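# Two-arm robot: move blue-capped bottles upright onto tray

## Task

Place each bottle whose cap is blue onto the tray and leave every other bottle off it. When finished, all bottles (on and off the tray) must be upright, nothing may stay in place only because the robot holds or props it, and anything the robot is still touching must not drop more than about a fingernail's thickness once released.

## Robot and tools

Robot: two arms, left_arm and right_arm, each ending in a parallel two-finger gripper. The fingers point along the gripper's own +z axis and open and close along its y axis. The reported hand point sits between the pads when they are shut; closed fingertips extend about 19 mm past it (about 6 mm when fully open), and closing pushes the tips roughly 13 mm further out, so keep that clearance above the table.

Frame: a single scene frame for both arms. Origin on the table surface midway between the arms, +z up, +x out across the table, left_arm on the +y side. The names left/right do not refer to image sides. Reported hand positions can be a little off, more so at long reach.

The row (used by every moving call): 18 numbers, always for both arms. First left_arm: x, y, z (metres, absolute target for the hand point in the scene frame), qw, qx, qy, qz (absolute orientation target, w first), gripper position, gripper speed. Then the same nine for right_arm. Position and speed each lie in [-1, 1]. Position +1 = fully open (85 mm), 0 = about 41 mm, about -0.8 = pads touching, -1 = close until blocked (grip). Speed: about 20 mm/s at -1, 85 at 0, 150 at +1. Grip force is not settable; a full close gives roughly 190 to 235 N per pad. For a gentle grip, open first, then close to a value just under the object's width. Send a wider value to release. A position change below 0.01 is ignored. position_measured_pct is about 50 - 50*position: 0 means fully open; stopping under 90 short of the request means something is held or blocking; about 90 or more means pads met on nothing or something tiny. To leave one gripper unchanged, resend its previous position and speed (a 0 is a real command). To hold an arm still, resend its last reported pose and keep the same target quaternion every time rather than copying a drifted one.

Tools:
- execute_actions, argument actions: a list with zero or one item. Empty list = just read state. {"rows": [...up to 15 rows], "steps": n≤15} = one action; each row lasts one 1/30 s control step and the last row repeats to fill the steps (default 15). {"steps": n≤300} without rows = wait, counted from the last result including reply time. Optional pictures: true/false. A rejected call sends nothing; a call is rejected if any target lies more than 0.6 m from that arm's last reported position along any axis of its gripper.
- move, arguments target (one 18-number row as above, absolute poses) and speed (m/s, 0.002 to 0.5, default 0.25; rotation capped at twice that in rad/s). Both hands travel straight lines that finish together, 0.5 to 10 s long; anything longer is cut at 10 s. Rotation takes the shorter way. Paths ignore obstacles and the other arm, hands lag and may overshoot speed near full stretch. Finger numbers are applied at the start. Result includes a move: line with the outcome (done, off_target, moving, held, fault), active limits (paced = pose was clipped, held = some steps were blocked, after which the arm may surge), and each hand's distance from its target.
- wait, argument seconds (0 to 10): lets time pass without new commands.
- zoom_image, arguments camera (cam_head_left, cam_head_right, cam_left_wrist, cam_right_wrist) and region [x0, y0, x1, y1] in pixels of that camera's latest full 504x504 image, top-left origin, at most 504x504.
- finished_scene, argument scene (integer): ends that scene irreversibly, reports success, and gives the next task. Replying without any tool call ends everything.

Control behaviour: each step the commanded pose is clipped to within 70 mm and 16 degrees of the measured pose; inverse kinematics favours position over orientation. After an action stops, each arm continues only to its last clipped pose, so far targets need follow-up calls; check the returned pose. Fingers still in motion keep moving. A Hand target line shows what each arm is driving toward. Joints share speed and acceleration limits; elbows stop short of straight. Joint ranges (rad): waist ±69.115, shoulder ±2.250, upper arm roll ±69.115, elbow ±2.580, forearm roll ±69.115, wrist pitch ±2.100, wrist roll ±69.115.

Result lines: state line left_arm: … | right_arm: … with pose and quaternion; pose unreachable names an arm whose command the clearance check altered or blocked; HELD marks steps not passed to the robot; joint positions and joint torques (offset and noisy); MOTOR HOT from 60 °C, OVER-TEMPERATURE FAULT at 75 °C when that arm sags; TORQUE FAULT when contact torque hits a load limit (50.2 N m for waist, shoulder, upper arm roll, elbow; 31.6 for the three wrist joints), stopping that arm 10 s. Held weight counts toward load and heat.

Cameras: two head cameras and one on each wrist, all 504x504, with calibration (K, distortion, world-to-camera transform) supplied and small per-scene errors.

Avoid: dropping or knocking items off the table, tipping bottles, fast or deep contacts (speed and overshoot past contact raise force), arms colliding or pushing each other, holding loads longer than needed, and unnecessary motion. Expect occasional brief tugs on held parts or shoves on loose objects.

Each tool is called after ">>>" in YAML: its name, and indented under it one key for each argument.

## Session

>>> execute_actions:
  actions: []

Scene clock: 0.00 s of 6400.00 s.
left_arm: end_effector_position=(+0.5290, +0.2916, +0.3730) position_measured_pct=0.0 end_effector_quat_wxyz=(+0.726, -0.396, +0.526, +0.201) | right_arm: end_effector_position=(+0.1042, -0.1611, +0.1038) position_measured_pct=0.0 end_effector_quat_wxyz=(+0.134, +0.549, +0.821, -0.083)
Joint positions: left_arm=[ 1.116  0.809 -0.431  1.736 -1.35   1.525  4.406] | right_arm=[-1.789  0.477  0.578  2.202 -0.036  0.754 -0.763]
Joint velocities: left_arm=[-0.     0.     0.     0.     0.    -0.001  0.001] | right_arm=[-0. -0.  0. -0. -0.  0.  0.]
Joint torques (N m, as the joint torque sensors report them, + toward a larger angle): no reading
Motor temperatures (°C, as the motors report them): left_arm=[27 27 26 25 32 29 35] | right_arm=[24 28 25 27 37 36 37]
Hand target (left_arm): +0.529, +0.292, +0.373; +0.726, -0.396, +0.526, +0.201
Hand target (right_arm): +0.104, -0.161, +0.104; +0.134, +0.549, +0.821, -0.083
camera_calibration (this result's frames):
cam_left_wrist: T_world_to_cam=[[-0.694344, 0.61781, -0.369048, 0.326748], [-0.396331, 0.0997551, 0.912672, -0.114103], [0.600673, 0.779974, 0.175593, -0.459977], [0, 0, 0, 1]] pos_world=[0.457949, 0.168284, 0.305494]
cam_right_wrist: T_world_to_cam=[[0.902411, 0.428785, 0.0424062, -0.037953], [0.403556, -0.875576, 0.265537, -0.148132], [0.150988, -0.22251, -0.963168, 0.188617], [0, 0, 0, 1]] pos_world=[0.0655498, -0.0714579, 0.222614]

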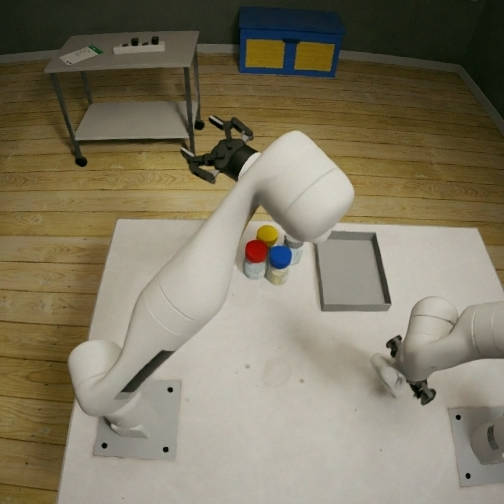

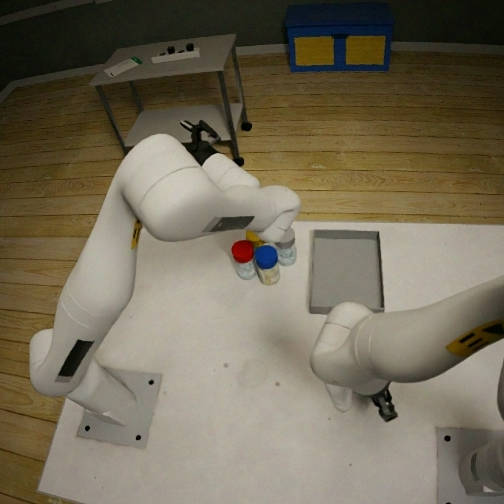

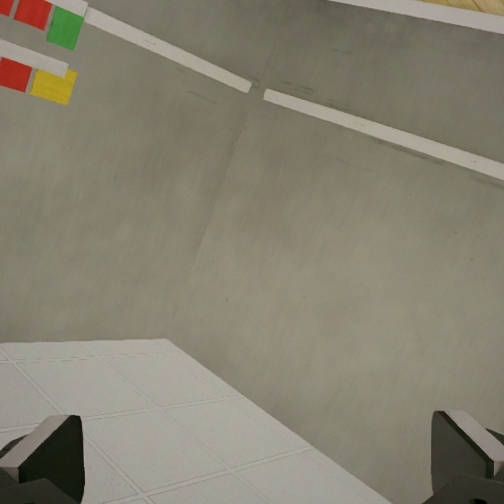

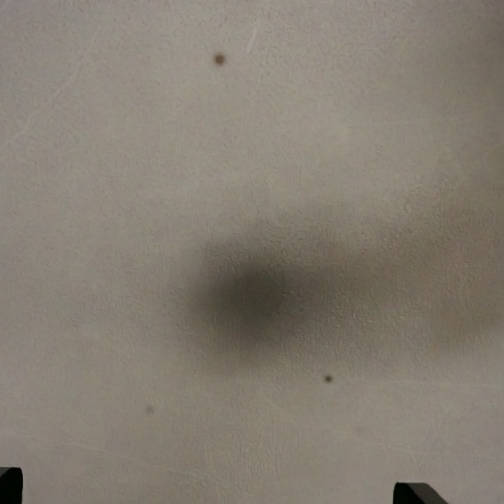

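>>> move:
  target: [0.3,0.4,0.4,0,0.7071,0.7071,0,1,0,0.2,-0.5,0.3,0,0.7071,0.7071,0,1,0]
  speed: 0.4

>>> move:
  target: [0.46,0.04,0.33,0,0.7071,0.7071,0,1,0,0.2,-0.5,0.3,0,0.7071,0.7071,0,1,0]
  speed: 0.4

Scene clock: 5.27 s of 6400.00 s.
left_arm: end_effector_position=(+0.3004, +0.4008, +0.3991) position_measured_pct=0.0 end_effector_quat_wxyz=(+0.002, +0.708, +0.706, +0.000) | right_arm: end_effector_position=(+0.1982, -0.5013, +0.2993) position_measured_pct=0.0 end_effector_quat_wxyz=(-0.001, +0.708, +0.707, -0.001)
Joint positions: left_arm=[ 1.88  -0.552 -1.042  1.651 -0.481  1.764  0.801] | right_arm=[-1.389 -0.604  1.023  1.968  0.506  1.527 -0.431]
Joint velocities: left_arm=[ 0.017  0.011 -0.006 -0.004  0.004 -0.001 -0.007] | right_arm=[-0.001 -0.     0.    -0.001 -0.     0.     0.   ]
Joint torques (N m, as the joint torque sensors report them, + toward a larger angle): left_arm=[ 0.02  5.69  3.74 -7.79 -0.11 -0.03 -0.18] | right_arm=[ 0.02  7.05 -4.38 -8.07  0.08  0.26 -0.36]
Motor temperatures (°C, as the motors report them): left_arm=[27 27 26 25 32 29 35] | right_arm=[24 28 25 27 37 36 37]
Hand target (left_arm): +0.300, +0.400, +0.399; +0.002, +0.709, +0.706, +0.000
Hand target (right_arm): +0.198, -0.501, +0.299; -0.001, +0.708, +0.707, -0.001
Off the commanded pose (left_arm): 0.001 m, 0 deg.
Off the commanded pose (right_arm): 0.002 m, 0 deg.
move: done; limits=paced
camera_calibration (this result's frames):
cam_left_wrist: T_world_to_cam=[[0.999879, 0.00600689, -0.014383, -0.295057], [0.00659509, -0.999129, 0.0412031, 0.427808], [-0.014123, -0.041293, -0.999047, 0.570235], [0, 0, 0, 1]] pos_world=[0.300253, 0.452755, 0.547821]
cam_right_wrist: T_world_to_cam=[[0.998432, 0.0359831, 0.0428719, -0.201267], [0.0380327, -0.998123, -0.0479922, -0.43097], [0.0410646, 0.0495475, -0.997927, 0.455618], [0, 0, 0, 1]] pos_world=[0.198632, -0.445494, 0.442619]

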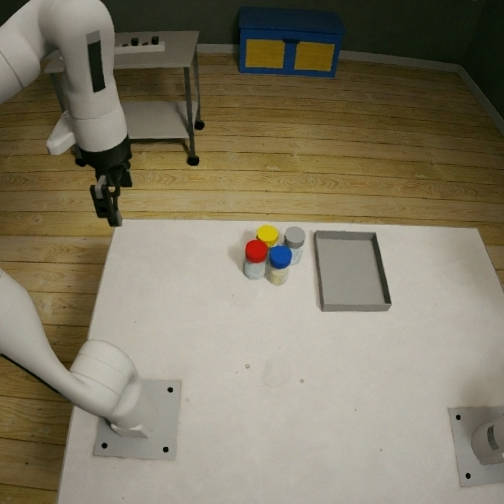

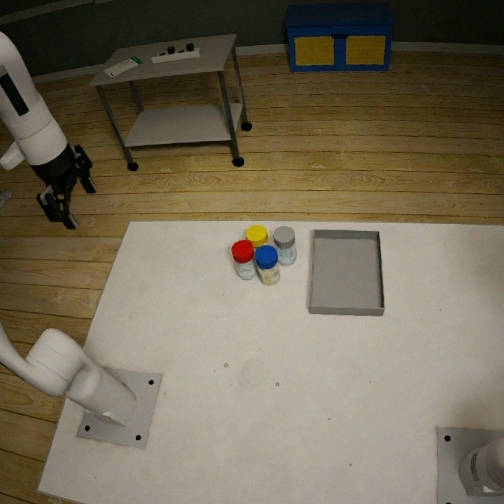

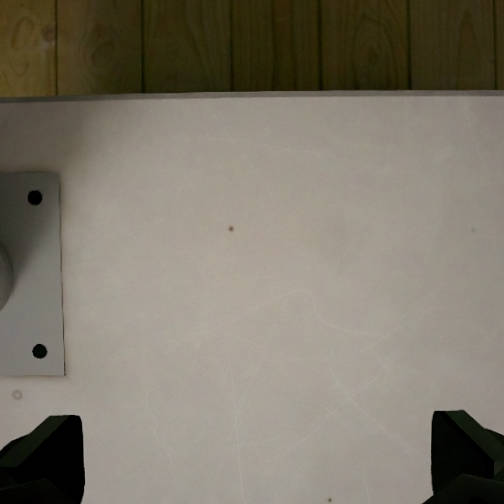

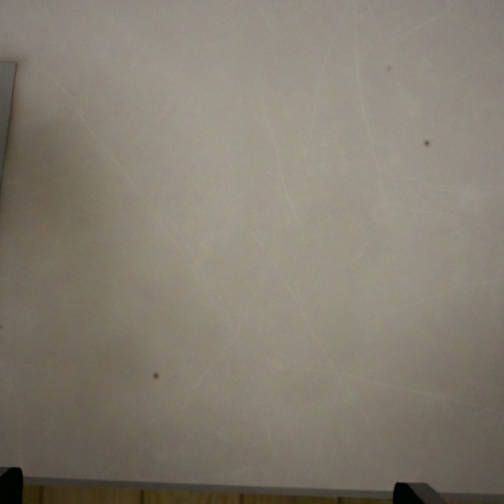

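Scene clock: 7.50 s of 6400.00 s.
left_arm: end_effector_position=(+0.4590, +0.0395, +0.3294) position_measured_pct=0.0 end_effector_quat_wxyz=(-0.001, +0.707, +0.707, +0.001) | right_arm: end_effector_position=(+0.2000, -0.5000, +0.3000) position_measured_pct=0.0 end_effector_quat_wxyz=(+0.000, +0.707, +0.707, -0.000)
Joint positions: left_arm=[ 3.51  -0.821 -2.053  0.852 -0.722  1.767  1.11 ] | right_arm=[-1.394 -0.602  1.025  1.965  0.506  1.526 -0.431]
Joint velocities: left_arm=[ 0.006 -0.003 -0.    -0.002 -0.    -0.     0.001] | right_arm=[ 0.003 -0.001 -0.    -0.001 -0.     0.    -0.   ]
Joint torques (N m, as the joint torque sensors report them, + toward a larger angle): left_arm=[ 0.51 21.16  4.34 -6.46  0.06  0.21 -0.46] | right_arm=[ 0.06  7.07 -4.27 -8.01  0.04  0.27 -0.36]
Motor temperatures (°C, as the motors report them): left_arm=[27 27 26 25 32 29 35] | right_arm=[24 28 25 27 37 36 37]
Hand target (left_arm): +0.459, +0.039, +0.329; -0.001, +0.707, +0.707, +0.001
Hand target (right_arm): +0.200, -0.500, +0.300; +0.000, +0.707, +0.707, -0.000
Off the commanded pose (left_arm): 0.001 m, 0 deg.
Off the commanded pose (right_arm): 0.000 m, 0 deg.
move: done; limits=paced
camera_calibration (this result's frames):
cam_left_wrist: T_world_to_cam=[[0.999812, 0.00823363, -0.0175621, -0.451537], [0.00887041, -0.999294, 0.0364948, 0.0691653], [-0.0172492, -0.0366437, -0.99918, 0.489223], [0, 0, 0, 1]] pos_world=[0.459277, 0.0907613, 0.478368]
cam_right_wrist: T_world_to_cam=[[0.998288, 0.0373398, 0.0450169, -0.203089], [0.039517, -0.998042, -0.0484838, -0.429865], [0.0431184, 0.0501797, -0.997809, 0.456004], [0, 0, 0, 1]] pos_world=[0.200066, -0.444322, 0.443306]

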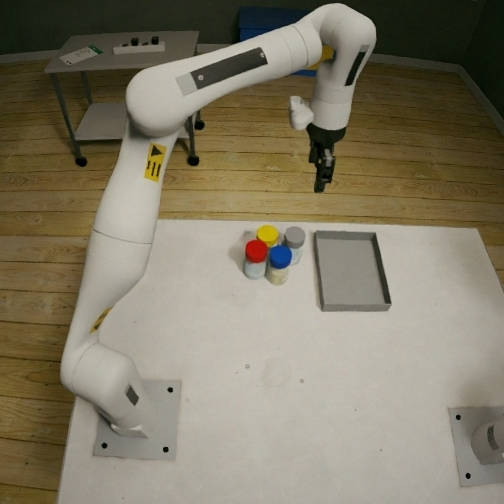

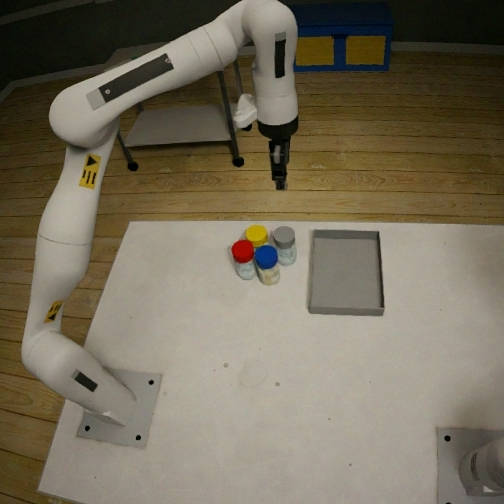

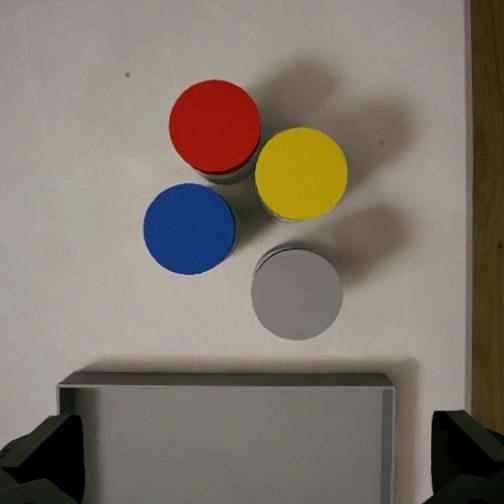

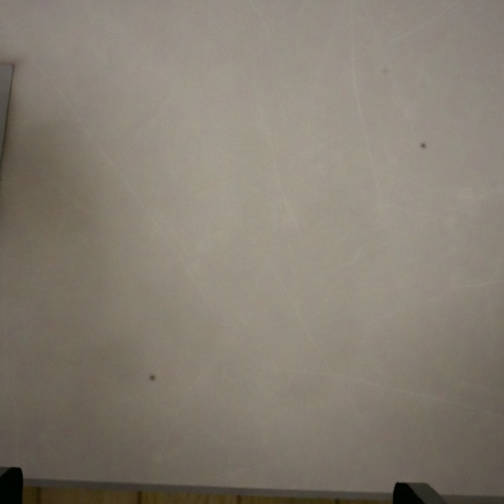

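>>> move:
  target: [0.419,0.090,0.17,0,0.970,0.242,0,0.65,0,0.2,-0.5,0.3,0,0.7071,0.7071,0,1,0]
  speed: 0.3

Scene clock: 11.07 s of 6400.00 s.
left_arm: end_effector_position=(+0.4184, +0.0902, +0.1706) position_measured_pct=17.5 end_effector_quat_wxyz=(+0.001, +0.970, +0.242, -0.000) | right_arm: end_effector_position=(+0.2000, -0.5000, +0.3000) position_measured_pct=0.0 end_effector_quat_wxyz=(+0.000, +0.707, +0.707, +0.000)
Joint positions: left_arm=[ 3.229 -0.958 -1.842  1.496 -0.928  1.393  0.351] | right_arm=[-1.394 -0.602  1.025  1.965  0.506  1.526 -0.431]
Joint velocities: left_arm=[-0.003 -0.002 -0.001  0.003 -0.    -0.002 -0.003] | right_arm=[-0.001  0.001 -0.     0.001  0.     0.     0.   ]
Joint torques (N m, as the joint torque sensors report them, + toward a larger angle): left_arm=[ 0.69 19.41  6.76 -5.35  0.01  0.09 -0.13] | right_arm=[-0.01  7.11 -4.31 -8.02  0.06  0.24 -0.37]
Motor temperatures (°C, as the motors report them): left_arm=[27 27 26 25 32 29 35] | right_arm=[24 28 25 27 37 36 37]
Hand target (left_arm): +0.418, +0.090, +0.170; +0.001, +0.970, +0.242, -0.000
Hand target (right_arm): +0.200, -0.500, +0.300; -0.000, +0.707, +0.707, +0.000
Off the commanded pose (left_arm): 0.001 m, 0 deg.
Off the commanded pose (right_arm): 0.000 m, 0 deg.
move: done
camera_calibration (this result's frames):
cam_left_wrist: T_world_to_cam=[[0.476381, -0.87909, -0.0161973, -0.115306], [-0.878215, -0.476635, 0.0394598, 0.449498], [-0.0424089, -0.00457322, -0.99909, 0.339324], [0, 0, 0, 1]] pos_world=[0.464076, 0.114434, 0.319411]
cam_right_wrist: T_world_to_cam=[[0.998288, 0.0373428, 0.0450107, -0.203079], [0.0395202, -0.998041, -0.0484968, -0.429852], [0.0431115, 0.0501926, -0.997809, 0.456012], [0, 0, 0, 1]] pos_world=[0.20006, -0.444315, 0.443307]

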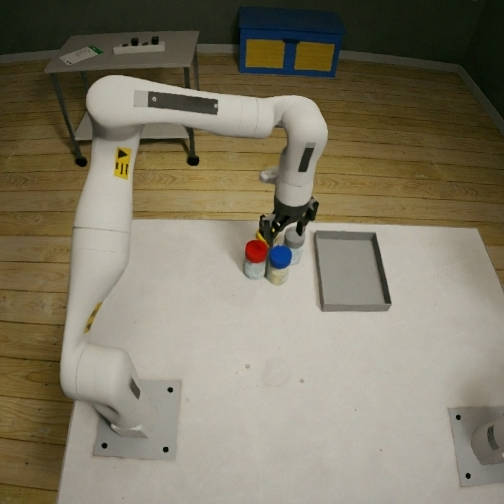

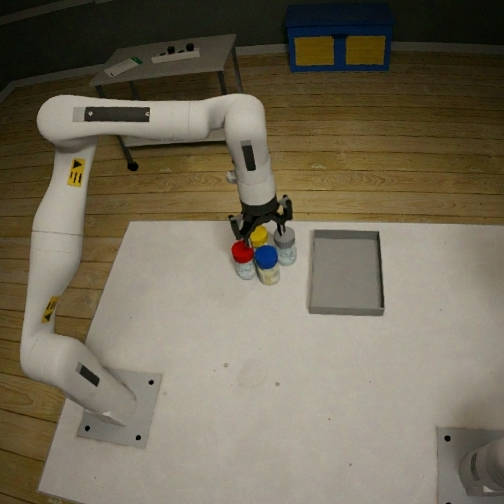

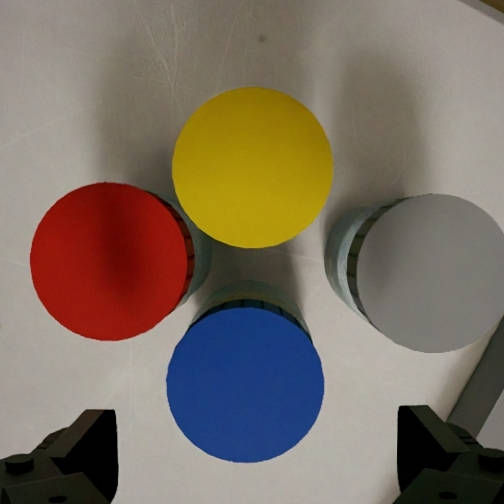

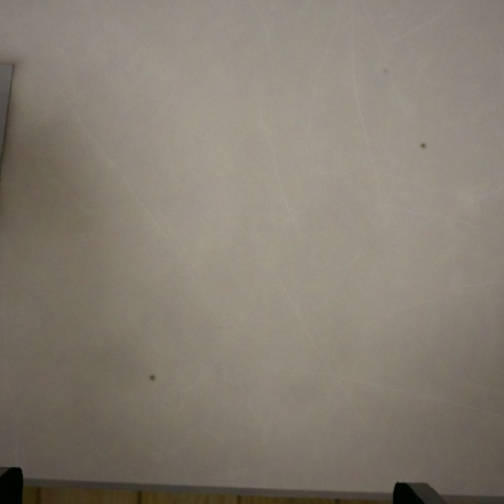

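>>> move:
  target: [0.414,0.092,0.11,0,0.970,0.242,0,0.65,0,0.2,-0.5,0.3,0,0.7071,0.7071,0,1,0]
  speed: 0.1

>>> move:
  target: [0.414,0.092,0.07,0,0.970,0.242,0,0.65,0,0.2,-0.5,0.3,0,0.7071,0.7071,0,1,0]
  speed: 0.05

Scene clock: 12.80 s of 6400.00 s.
left_arm: end_effector_position=(+0.4138, +0.0921, +0.1102) position_measured_pct=17.5 end_effector_quat_wxyz=(+0.000, +0.970, +0.242, -0.000) | right_arm: end_effector_position=(+0.2000, -0.5000, +0.3000) position_measured_pct=0.0 end_effector_quat_wxyz=(+0.000, +0.707, +0.707, +0.000)
Joint positions: left_arm=[ 3.236 -1.029 -1.902  1.59  -1.008  1.278  0.42 ] | right_arm=[-1.394 -0.602  1.025  1.965  0.506  1.526 -0.431]
Joint velocities: left_arm=[ 0.001 -0.002 -0.001  0.001 -0.001 -0.001  0.002] | right_arm=[-0.     0.    -0.001 -0.003  0.     0.     0.   ]
Joint torques (N m, as the joint torque sensors report them, + toward a larger angle): left_arm=[-0.31 18.29  7.23 -4.09  0.26  0.17  0.04] | right_arm=[ 0.04  6.98 -4.31 -8.09  0.01  0.25 -0.32]
Motor temperatures (°C, as the motors report them): left_arm=[27 28 26 25 32 29 35] | right_arm=[24 28 25 27 37 36 37]
Hand target (left_arm): +0.414, +0.092, +0.110; +0.000, +0.970, +0.242, -0.000
Hand target (right_arm): +0.200, -0.500, +0.300; -0.000, +0.707, +0.707, +0.000
Off the commanded pose (left_arm): 0.000 m, 0 deg.
Off the commanded pose (right_arm): 0.000 m, 0 deg.
move: done
camera_calibration (this result's frames):
cam_left_wrist: T_world_to_cam=[[0.476957, -0.878761, -0.0170599, -0.112646], [-0.87791, -0.477248, 0.0388374, 0.44877], [-0.0422706, -0.0035467, -0.9991, 0.278725], [0, 0, 0, 1]] pos_world=[0.459489, 0.116174, 0.259123]
cam_right_wrist: T_world_to_cam=[[0.998288, 0.0373432, 0.0450109, -0.203079], [0.0395205, -0.998041, -0.0484965, -0.429852], [0.0431117, 0.0501924, -0.997809, 0.456011], [0, 0, 0, 1]] pos_world=[0.20006, -0.444315, 0.443307]

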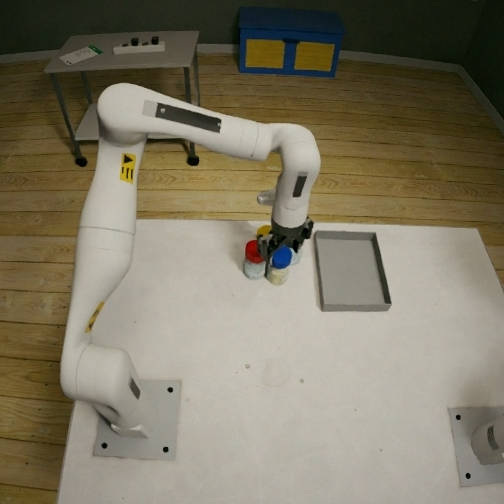

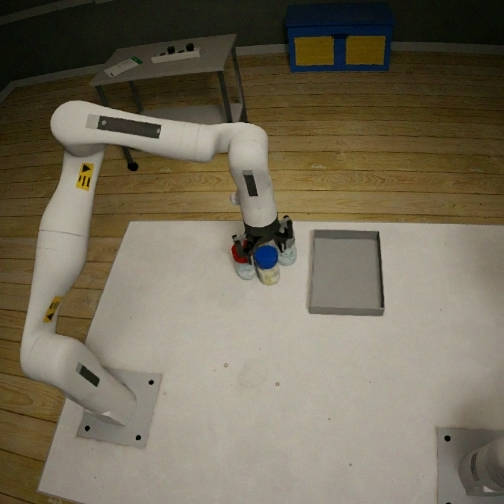

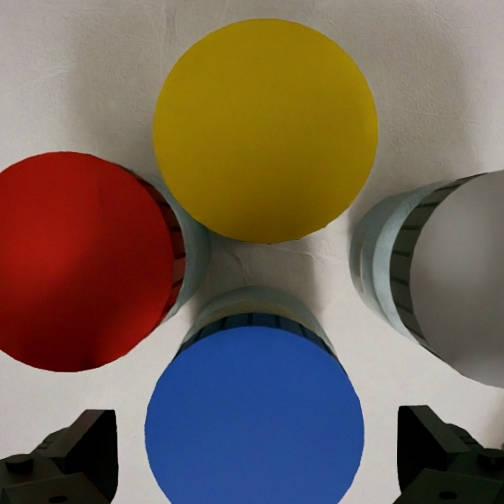

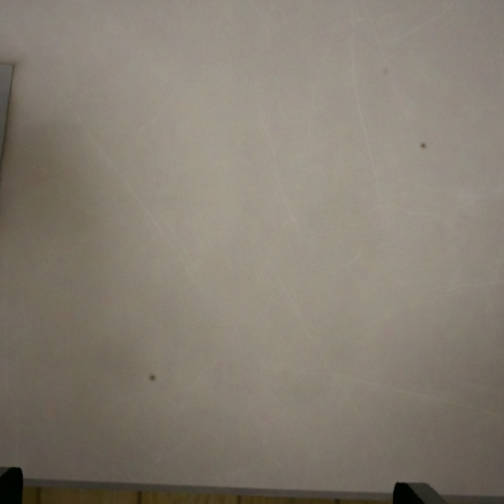

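Scene clock: 13.90 s of 6400.00 s.
left_arm: end_effector_position=(+0.4139, +0.0921, +0.0702) position_measured_pct=17.5 end_effector_quat_wxyz=(+0.000, +0.970, +0.242, -0.000) | right_arm: end_effector_position=(+0.2000, -0.5000, +0.3000) position_measured_pct=0.0 end_effector_quat_wxyz=(+0.000, +0.707, +0.707, +0.000)
Joint positions: left_arm=[ 3.249 -1.084 -1.95   1.625 -1.07   1.211  0.457] | right_arm=[-1.394 -0.602  1.025  1.965  0.506  1.526 -0.431]
Joint velocities: left_arm=[ 0.001 -0.003 -0.001  0.002  0.    -0.002  0.002] | right_arm=[-0.002  0.     0.     0.001  0.    -0.     0.   ]
Joint torques (N m, as the joint torque sensors report them, + toward a larger angle): left_arm=[ 0.28 19.09  7.2  -4.09  0.19  0.04 -0.11] | right_arm=[-0.07  7.1  -4.22 -8.01  0.08  0.2  -0.3 ]
Motor temperatures (°C, as the motors report them): left_arm=[27 28 26 25 32 29 35] | right_arm=[24 28 25 27 37 36 37]
Hand target (left_arm): +0.414, +0.092, +0.070; +0.000, +0.970, +0.242, -0.000
Hand target (right_arm): +0.200, -0.500, +0.300; -0.000, +0.707, +0.707, +0.000
Off the commanded pose (left_arm): 0.000 m, 0 deg.
Off the commanded pose (right_arm): 0.000 m, 0 deg.
move: done
camera_calibration (this result's frames):
cam_left_wrist: T_world_to_cam=[[0.477005, -0.878734, -0.0171021, -0.113422], [-0.877887, -0.477299, 0.0387409, 0.450384], [-0.0422057, -0.00346589, -0.999103, 0.238681], [0, 0, 0, 1]] pos_world=[0.459563, 0.116127, 0.219078]
cam_right_wrist: T_world_to_cam=[[0.998288, 0.0373429, 0.0450108, -0.203079], [0.0395202, -0.998041, -0.0484967, -0.429852], [0.0431116, 0.0501925, -0.997809, 0.456011], [0, 0, 0, 1]] pos_world=[0.20006, -0.444315, 0.443307]

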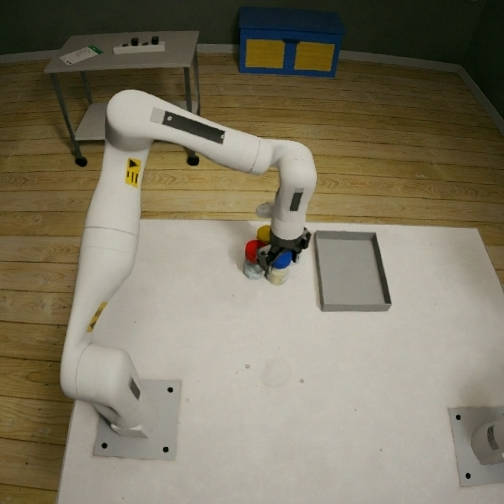

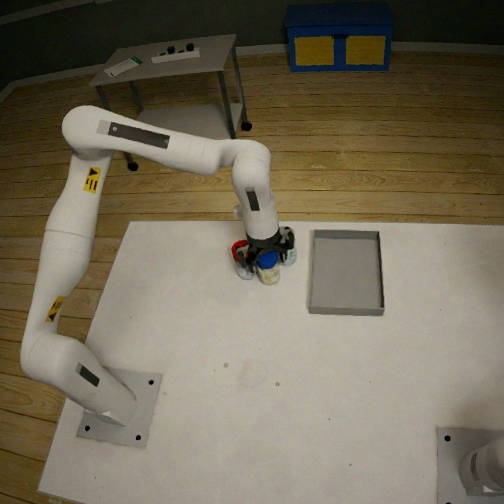

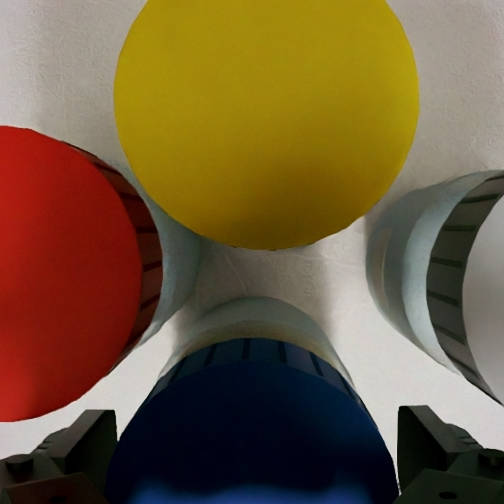

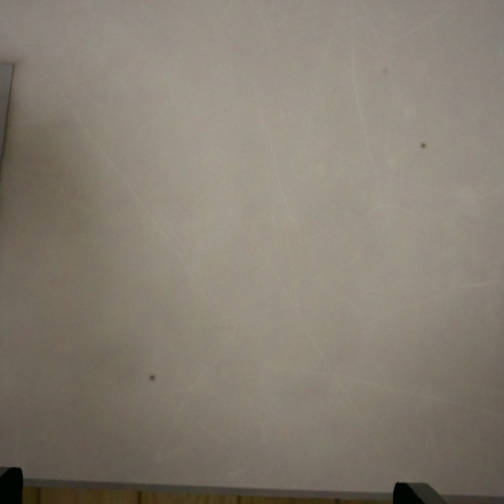

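>>> move:
  target: [0.414,0.092,0.07,0,0.970,0.242,0,-1,0,0.2,-0.5,0.3,0,0.7071,0.7071,0,1,0]

>>> move:
  target: [0.41,0.09,0.2,0,0.970,0.242,0,-1,0,0.2,-0.5,0.3,0,0.7071,0.7071,0,1,0]
  speed: 0.15

>>> move:
  target: [0.42,-0.09,0.19,0,0.970,0.242,0,-1,0,0.2,-0.5,0.3,0,0.7071,0.7071,0,1,0]
  speed: 0.25

>>> move:
  target: [0.42,-0.09,0.09,0,0.970,0.242,0,-1,0,0.2,-0.5,0.3,0,0.7071,0.7071,0,1,0]
  speed: 0.12

>>> move:
  target: [0.42,-0.09,0.074,0,0.970,0.242,0,-1,0,0.2,-0.5,0.3,0,0.7071,0.7071,0,1,0]
  speed: 0.03

Scene clock: 16.03 s of 6400.00 s.
left_arm: end_effector_position=(+0.4141, +0.0917, +0.0710) position_measured_pct=38.5 end_effector_quat_wxyz=(+0.000, +0.970, +0.242, +0.000) | right_arm: end_effector_position=(+0.2000, -0.5000, +0.3000) position_measured_pct=0.0 end_effector_quat_wxyz=(+0.000, +0.707, +0.707, +0.000)
Joint positions: left_arm=[ 3.249 -1.083 -1.949  1.625 -1.07   1.212  0.457] | right_arm=[-1.394 -0.602  1.025  1.965  0.506  1.526 -0.431]
Joint velocities: left_arm=[ 0.001 -0.     0.    -0.001  0.     0.001 -0.001] | right_arm=[ 0.     0.    -0.001  0.    -0.     0.    -0.   ]
Joint torques (N m, as the joint torque sensors report them, + toward a larger angle): left_arm=[-0.24 18.11  6.11 -3.86 -0.16 -0.04 -0.14] | right_arm=[-0.01  7.07 -4.33 -7.94  0.01  0.3  -0.4 ]
Motor temperatures (°C, as the motors report them): left_arm=[27 28 26 25 32 29 35] | right_arm=[24 28 25 27 37 36 37]
Hand target (left_arm): +0.414, +0.092, +0.070; -0.000, +0.970, +0.242, -0.000
Hand target (right_arm): +0.200, -0.500, +0.300; -0.000, +0.707, +0.707, +0.000
Off the commanded pose (left_arm): 0.001 m, 0 deg.
Off the commanded pose (right_arm): 0.000 m, 0 deg.
move: done
camera_calibration (this result's frames):
cam_left_wrist: T_world_to_cam=[[0.476863, -0.878831, -0.0160629, -0.113819], [-0.878012, -0.477116, 0.0381546, 0.45038], [-0.0411953, -0.00409109, -0.999143, 0.239153], [0, 0, 0, 1]] pos_world=[0.459567, 0.115834, 0.219936]
cam_right_wrist: T_world_to_cam=[[0.998288, 0.0373429, 0.0450106, -0.203079], [0.0395202, -0.998041, -0.0484966, -0.429852], [0.0431115, 0.0501924, -0.997809, 0.456011], [0, 0, 0, 1]] pos_world=[0.20006, -0.444315, 0.443306]

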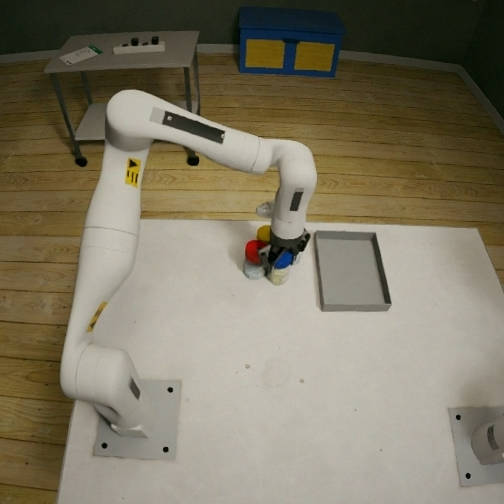

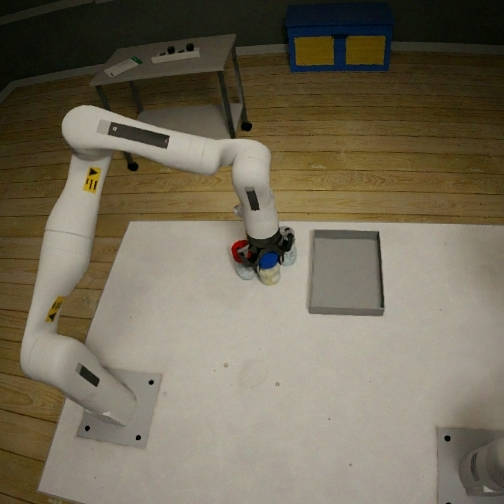

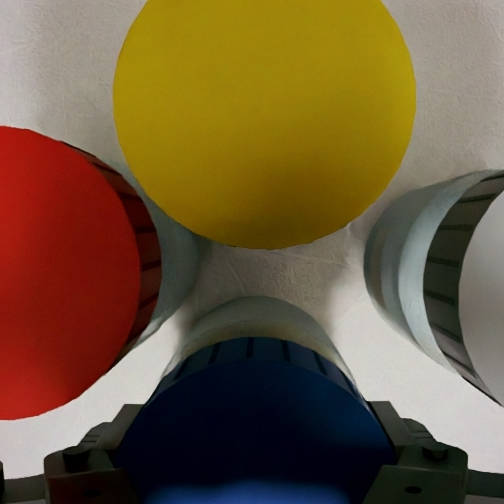

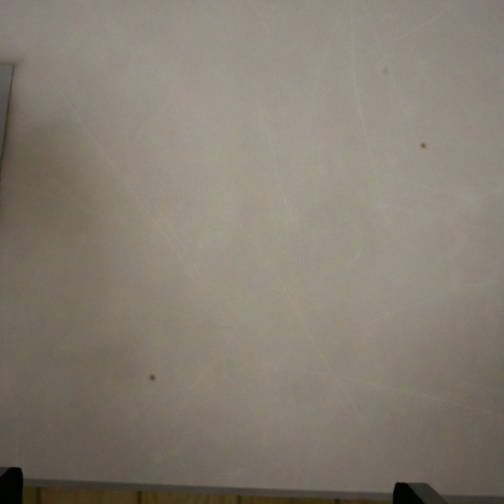

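Scene clock: 17.30 s of 6400.00 s.
left_arm: end_effector_position=(+0.4105, +0.0900, +0.1997) position_measured_pct=38.5 end_effector_quat_wxyz=(-0.000, +0.970, +0.242, +0.000) | right_arm: end_effector_position=(+0.2000, -0.5000, +0.3000) position_measured_pct=0.0 end_effector_quat_wxyz=(+0.000, +0.707, +0.707, +0.000)
Joint positions: left_arm=[ 3.229 -0.914 -1.814  1.47  -0.887  1.442  0.342] | right_arm=[-1.394 -0.602  1.025  1.965  0.506  1.526 -0.431]
Joint velocities: left_arm=[ 0.001  0.002  0.001 -0.003 -0.     0.004 -0.001] | right_arm=[ 0.    -0.    -0.    -0.001  0.    -0.     0.   ]
Joint torques (N m, as the joint torque sensors report them, + toward a larger angle): left_arm=[ 0.14 18.58  6.33 -6.29  0.13 -0.14 -0.07] | right_arm=[ 0.01  7.12 -4.26 -8.16  0.02  0.22 -0.35]
Motor temperatures (°C, as the motors report them): left_arm=[27 28 26 25 32 29 35] | right_arm=[24 28 25 27 37 36 37]
Hand target (left_arm): +0.411, +0.090, +0.200; -0.000, +0.970, +0.242, +0.000
Hand target (right_arm): +0.200, -0.500, +0.300; -0.000, +0.707, +0.707, +0.000
Off the commanded pose (left_arm): 0.001 m, 0 deg.
Off the commanded pose (right_arm): 0.000 m, 0 deg.
move: done
camera_calibration (this result's frames):
cam_left_wrist: T_world_to_cam=[[0.477097, -0.878677, -0.0174847, -0.111365], [-0.877851, -0.477408, 0.0381905, 0.441483], [-0.0419045, -0.00287159, -0.999117, 0.367743], [0, 0, 0, 1]] pos_world=[0.456099, 0.11397, 0.34861]
cam_right_wrist: T_world_to_cam=[[0.998288, 0.0373427, 0.0450106, -0.203079], [0.0395201, -0.998041, -0.0484967, -0.429852], [0.0431114, 0.0501925, -0.997809, 0.456011], [0, 0, 0, 1]] pos_world=[0.20006, -0.444315, 0.443306]

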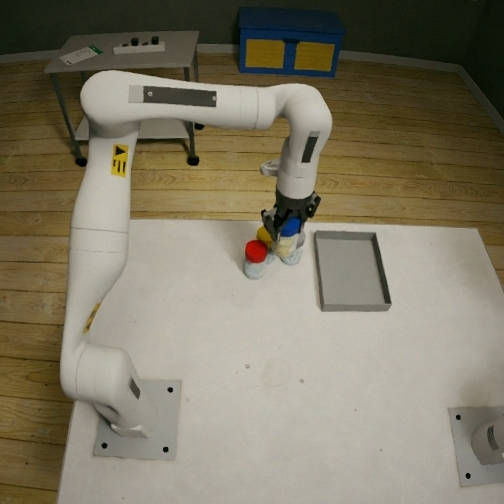

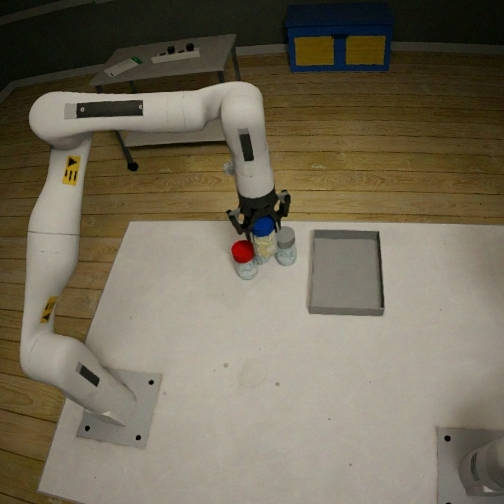

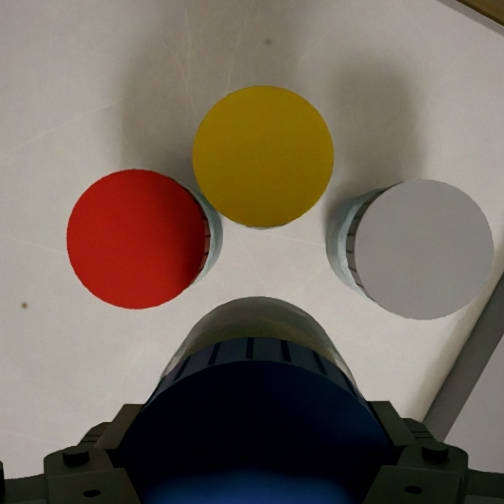

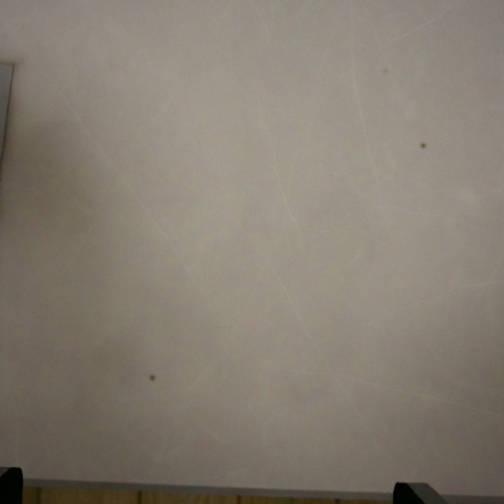

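Scene clock: 18.63 s of 6400.00 s.
left_arm: end_effector_position=(+0.4202, -0.0896, +0.1900) position_measured_pct=38.5 end_effector_quat_wxyz=(-0.000, +0.970, +0.243, +0.001) | right_arm: end_effector_position=(+0.2000, -0.5000, +0.3000) position_measured_pct=0.0 end_effector_quat_wxyz=(+0.000, +0.707, +0.707, +0.000)
Joint positions: left_arm=[ 3.736 -1.102 -1.959  0.839 -0.975  1.622  0.269] | right_arm=[-1.394 -0.602  1.025  1.965  0.506  1.526 -0.431]
Joint velocities: left_arm=[ 0.015 -0.007 -0.001 -0.011  0.001  0.005 -0.002] | right_arm=[ 0.001 -0.     0.001 -0.001 -0.    -0.    -0.   ]
Joint torques (N m, as the joint torque sensors report them, + toward a larger angle): left_arm=[ 0.02 26.28  5.6  -5.61  0.07  0.12 -0.15] | right_arm=[ 0.02  7.15 -4.19 -8.07  0.08  0.25 -0.34]
Motor temperatures (°C, as the motors report them): left_arm=[27 28 26 25 32 29 35] | right_arm=[24 28 25 27 37 36 37]
Hand target (left_arm): +0.420, -0.090, +0.190; -0.000, +0.970, +0.242, +0.000
Hand target (right_arm): +0.200, -0.500, +0.300; -0.000, +0.707, +0.707, +0.000
Off the commanded pose (left_arm): 0.000 m, 0 deg.
Off the commanded pose (right_arm): 0.000 m, 0 deg.
move: done
camera_calibration (this result's frames):
cam_left_wrist: T_world_to_cam=[[0.477808, -0.878299, -0.0170573, -0.274318], [-0.877508, -0.478104, 0.0373595, 0.364567], [-0.040968, -0.00288274, -0.999156, 0.357521], [0, 0, 0, 1]] pos_world=[0.465629, -0.0656015, 0.33892]
cam_right_wrist: T_world_to_cam=[[0.998288, 0.0373429, 0.0450109, -0.203079], [0.0395203, -0.998041, -0.0484967, -0.429852], [0.0431118, 0.0501925, -0.997809, 0.456011], [0, 0, 0, 1]] pos_world=[0.20006, -0.444315, 0.443307]

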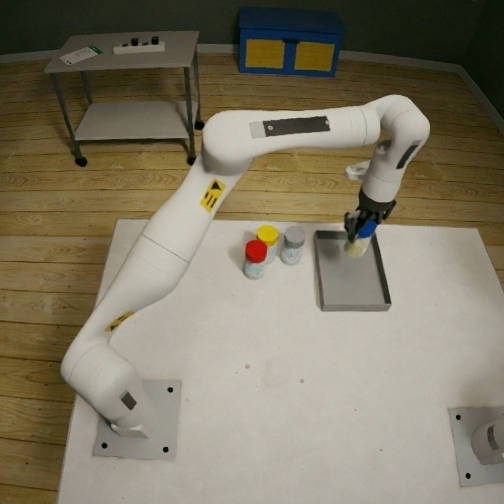

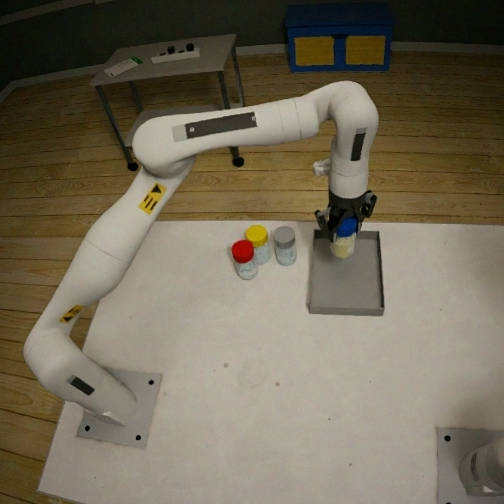

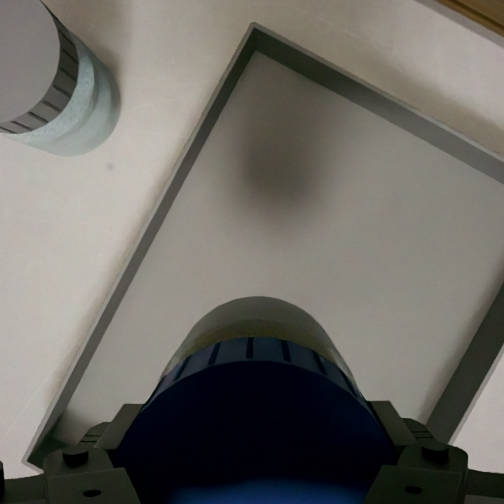

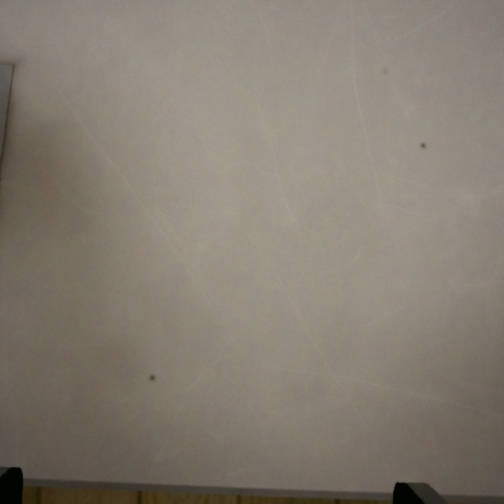

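Scene clock: 19.83 s of 6400.00 s.
left_arm: end_effector_position=(+0.4196, -0.0899, +0.0902) position_measured_pct=38.5 end_effector_quat_wxyz=(+0.000, +0.970, +0.242, -0.000) | right_arm: end_effector_position=(+0.2000, -0.5000, +0.3000) position_measured_pct=0.0 end_effector_quat_wxyz=(+0.000, +0.707, +0.707, +0.000)
Joint positions: left_arm=[ 3.696 -1.211 -1.998  0.995 -1.034  1.436  0.346] | right_arm=[-1.394 -0.602  1.025  1.965  0.506  1.526 -0.431]
Joint velocities: left_arm=[-0.    -0.002 -0.001  0.001 -0.001 -0.002 -0.001] | right_arm=[ 0.002 -0.     0.001  0.     0.     0.     0.   ]
Joint torques (N m, as the joint torque sensors report them, + toward a larger angle): left_arm=[ 0.45 26.44  6.98 -4.82  0.15  0.11 -0.29] | right_arm=[ 0.11  7.06 -4.24 -8.03  0.03  0.22 -0.4 ]
Motor temperatures (°C, as the motors report them): left_arm=[27 28 26 25 32 29 35] | right_arm=[24 28 25 27 37 36 37]
Hand target (left_arm): +0.420, -0.090, +0.090; +0.000, +0.970, +0.242, -0.000
Hand target (right_arm): +0.200, -0.500, +0.300; -0.000, +0.707, +0.707, +0.000
Off the commanded pose (left_arm): 0.000 m, 0 deg.
Off the commanded pose (right_arm): 0.000 m, 0 deg.
move: done
camera_calibration (this result's frames):
cam_left_wrist: T_world_to_cam=[[0.47677, -0.878863, -0.0170204, -0.275585], [-0.877998, -0.47706, 0.0391705, 0.367804], [-0.0425452, -0.00373145, -0.999088, 0.258438], [0, 0, 0, 1]] pos_world=[0.465317, -0.0657724, 0.239105]
cam_right_wrist: T_world_to_cam=[[0.998288, 0.0373429, 0.0450107, -0.203079], [0.0395202, -0.998041, -0.0484966, -0.429852], [0.0431115, 0.0501925, -0.997809, 0.456011], [0, 0, 0, 1]] pos_world=[0.20006, -0.444315, 0.443307]

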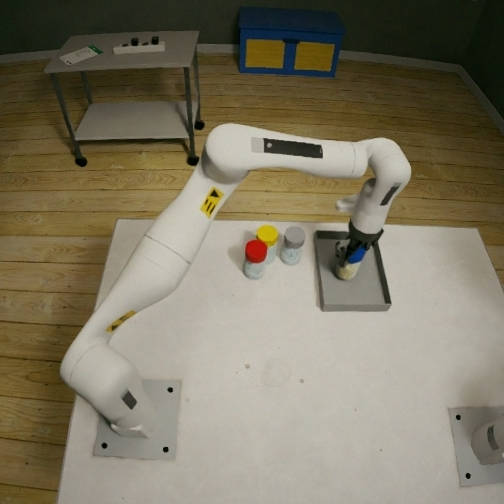

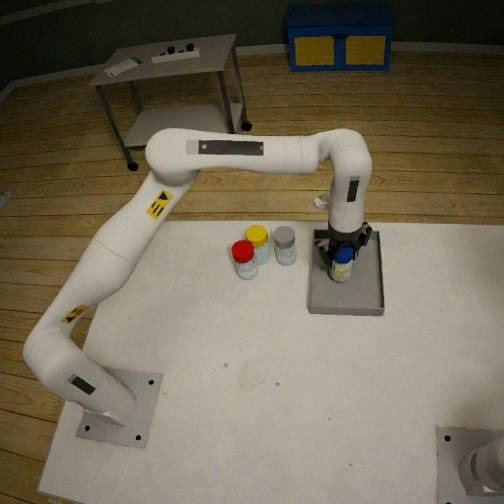

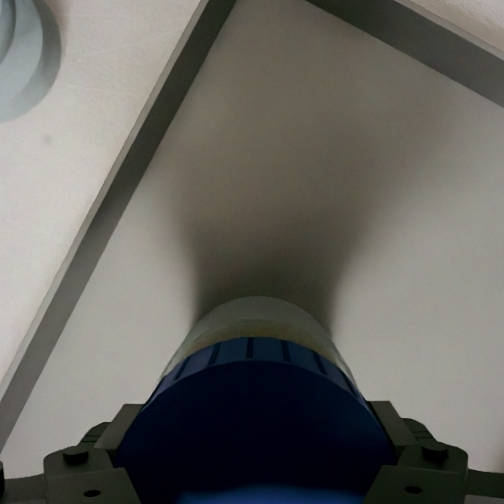

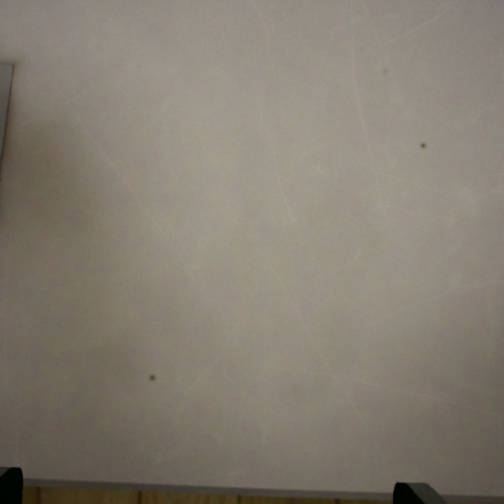

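Scene clock: 20.63 s of 6400.00 s.
left_arm: end_effector_position=(+0.4200, -0.0900, +0.0741) position_measured_pct=38.5 end_effector_quat_wxyz=(+0.000, +0.970, +0.242, +0.000) | right_arm: end_effector_position=(+0.2000, -0.5000, +0.3000) position_measured_pct=0.0 end_effector_quat_wxyz=(+0.000, +0.707, +0.707, +0.000)
Joint positions: left_arm=[ 3.694 -1.232 -2.008  1.008 -1.046  1.41   0.355] | right_arm=[-1.394 -0.602  1.025  1.965  0.506  1.526 -0.431]
Joint velocities: left_arm=[-0.    -0.002 -0.     0.002 -0.001 -0.001  0.001] | right_arm=[-0.002 -0.     0.     0.001  0.    -0.    -0.   ]
Joint torques (N m, as the joint torque sensors report them, + toward a larger angle): left_arm=[ 0.1  26.9   6.69 -5.09 -0.05 -0.19 -0.25] | right_arm=[-0.02  7.12 -4.29 -8.    0.08  0.24 -0.35]
Motor temperatures (°C, as the motors report them): left_arm=[27 28 26 25 32 29 35] | right_arm=[24 28 25 27 37 36 37]
Hand target (left_arm): +0.420, -0.090, +0.074; +0.000, +0.970, +0.242, -0.000
Hand target (right_arm): +0.200, -0.500, +0.300; -0.000, +0.707, +0.707, +0.000
Off the commanded pose (left_arm): 0.000 m, 0 deg.
Off the commanded pose (right_arm): 0.000 m, 0 deg.
move: done
camera_calibration (this result's frames):
cam_left_wrist: T_world_to_cam=[[0.476926, -0.878776, -0.017161, -0.276165], [-0.877929, -0.477223, 0.0387163, 0.368675], [-0.0422126, -0.00339865, -0.999103, 0.242233], [0, 0, 0, 1]] pos_world=[0.465606, -0.0659242, 0.223002]
cam_right_wrist: T_world_to_cam=[[0.998288, 0.0373428, 0.0450106, -0.203079], [0.0395201, -0.998041, -0.0484968, -0.429852], [0.0431114, 0.0501926, -0.997809, 0.456012], [0, 0, 0, 1]] pos_world=[0.20006, -0.444315, 0.443307]

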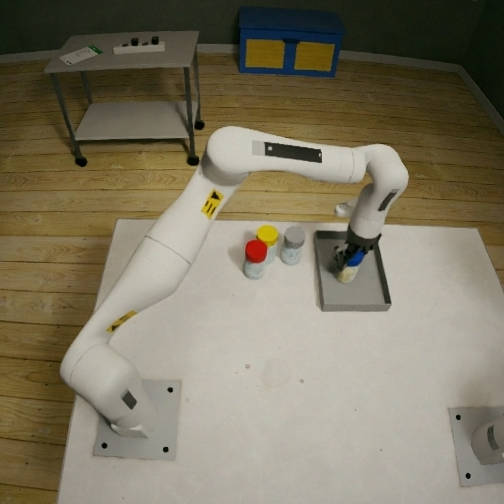

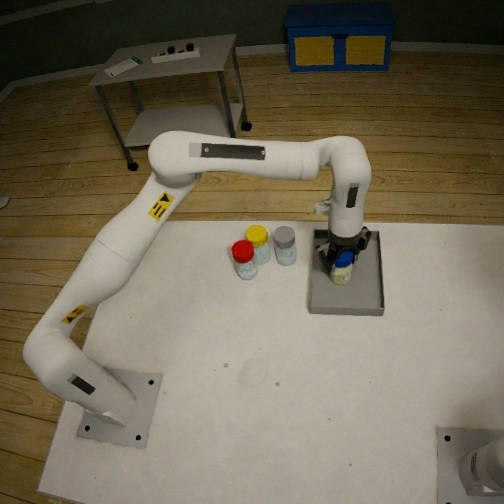

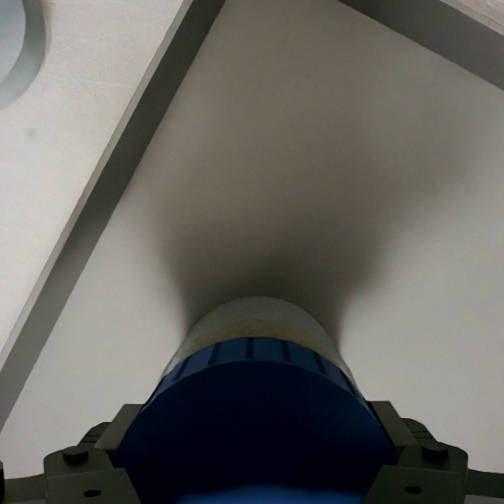

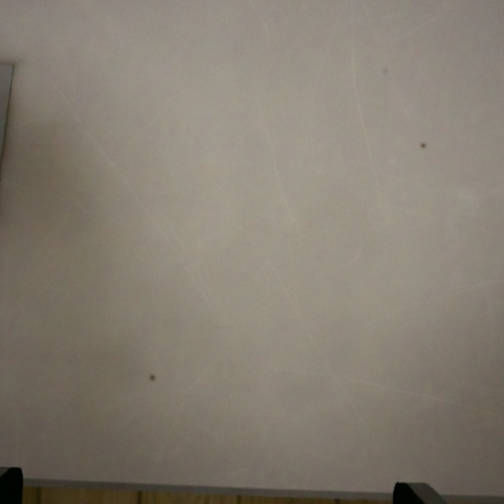

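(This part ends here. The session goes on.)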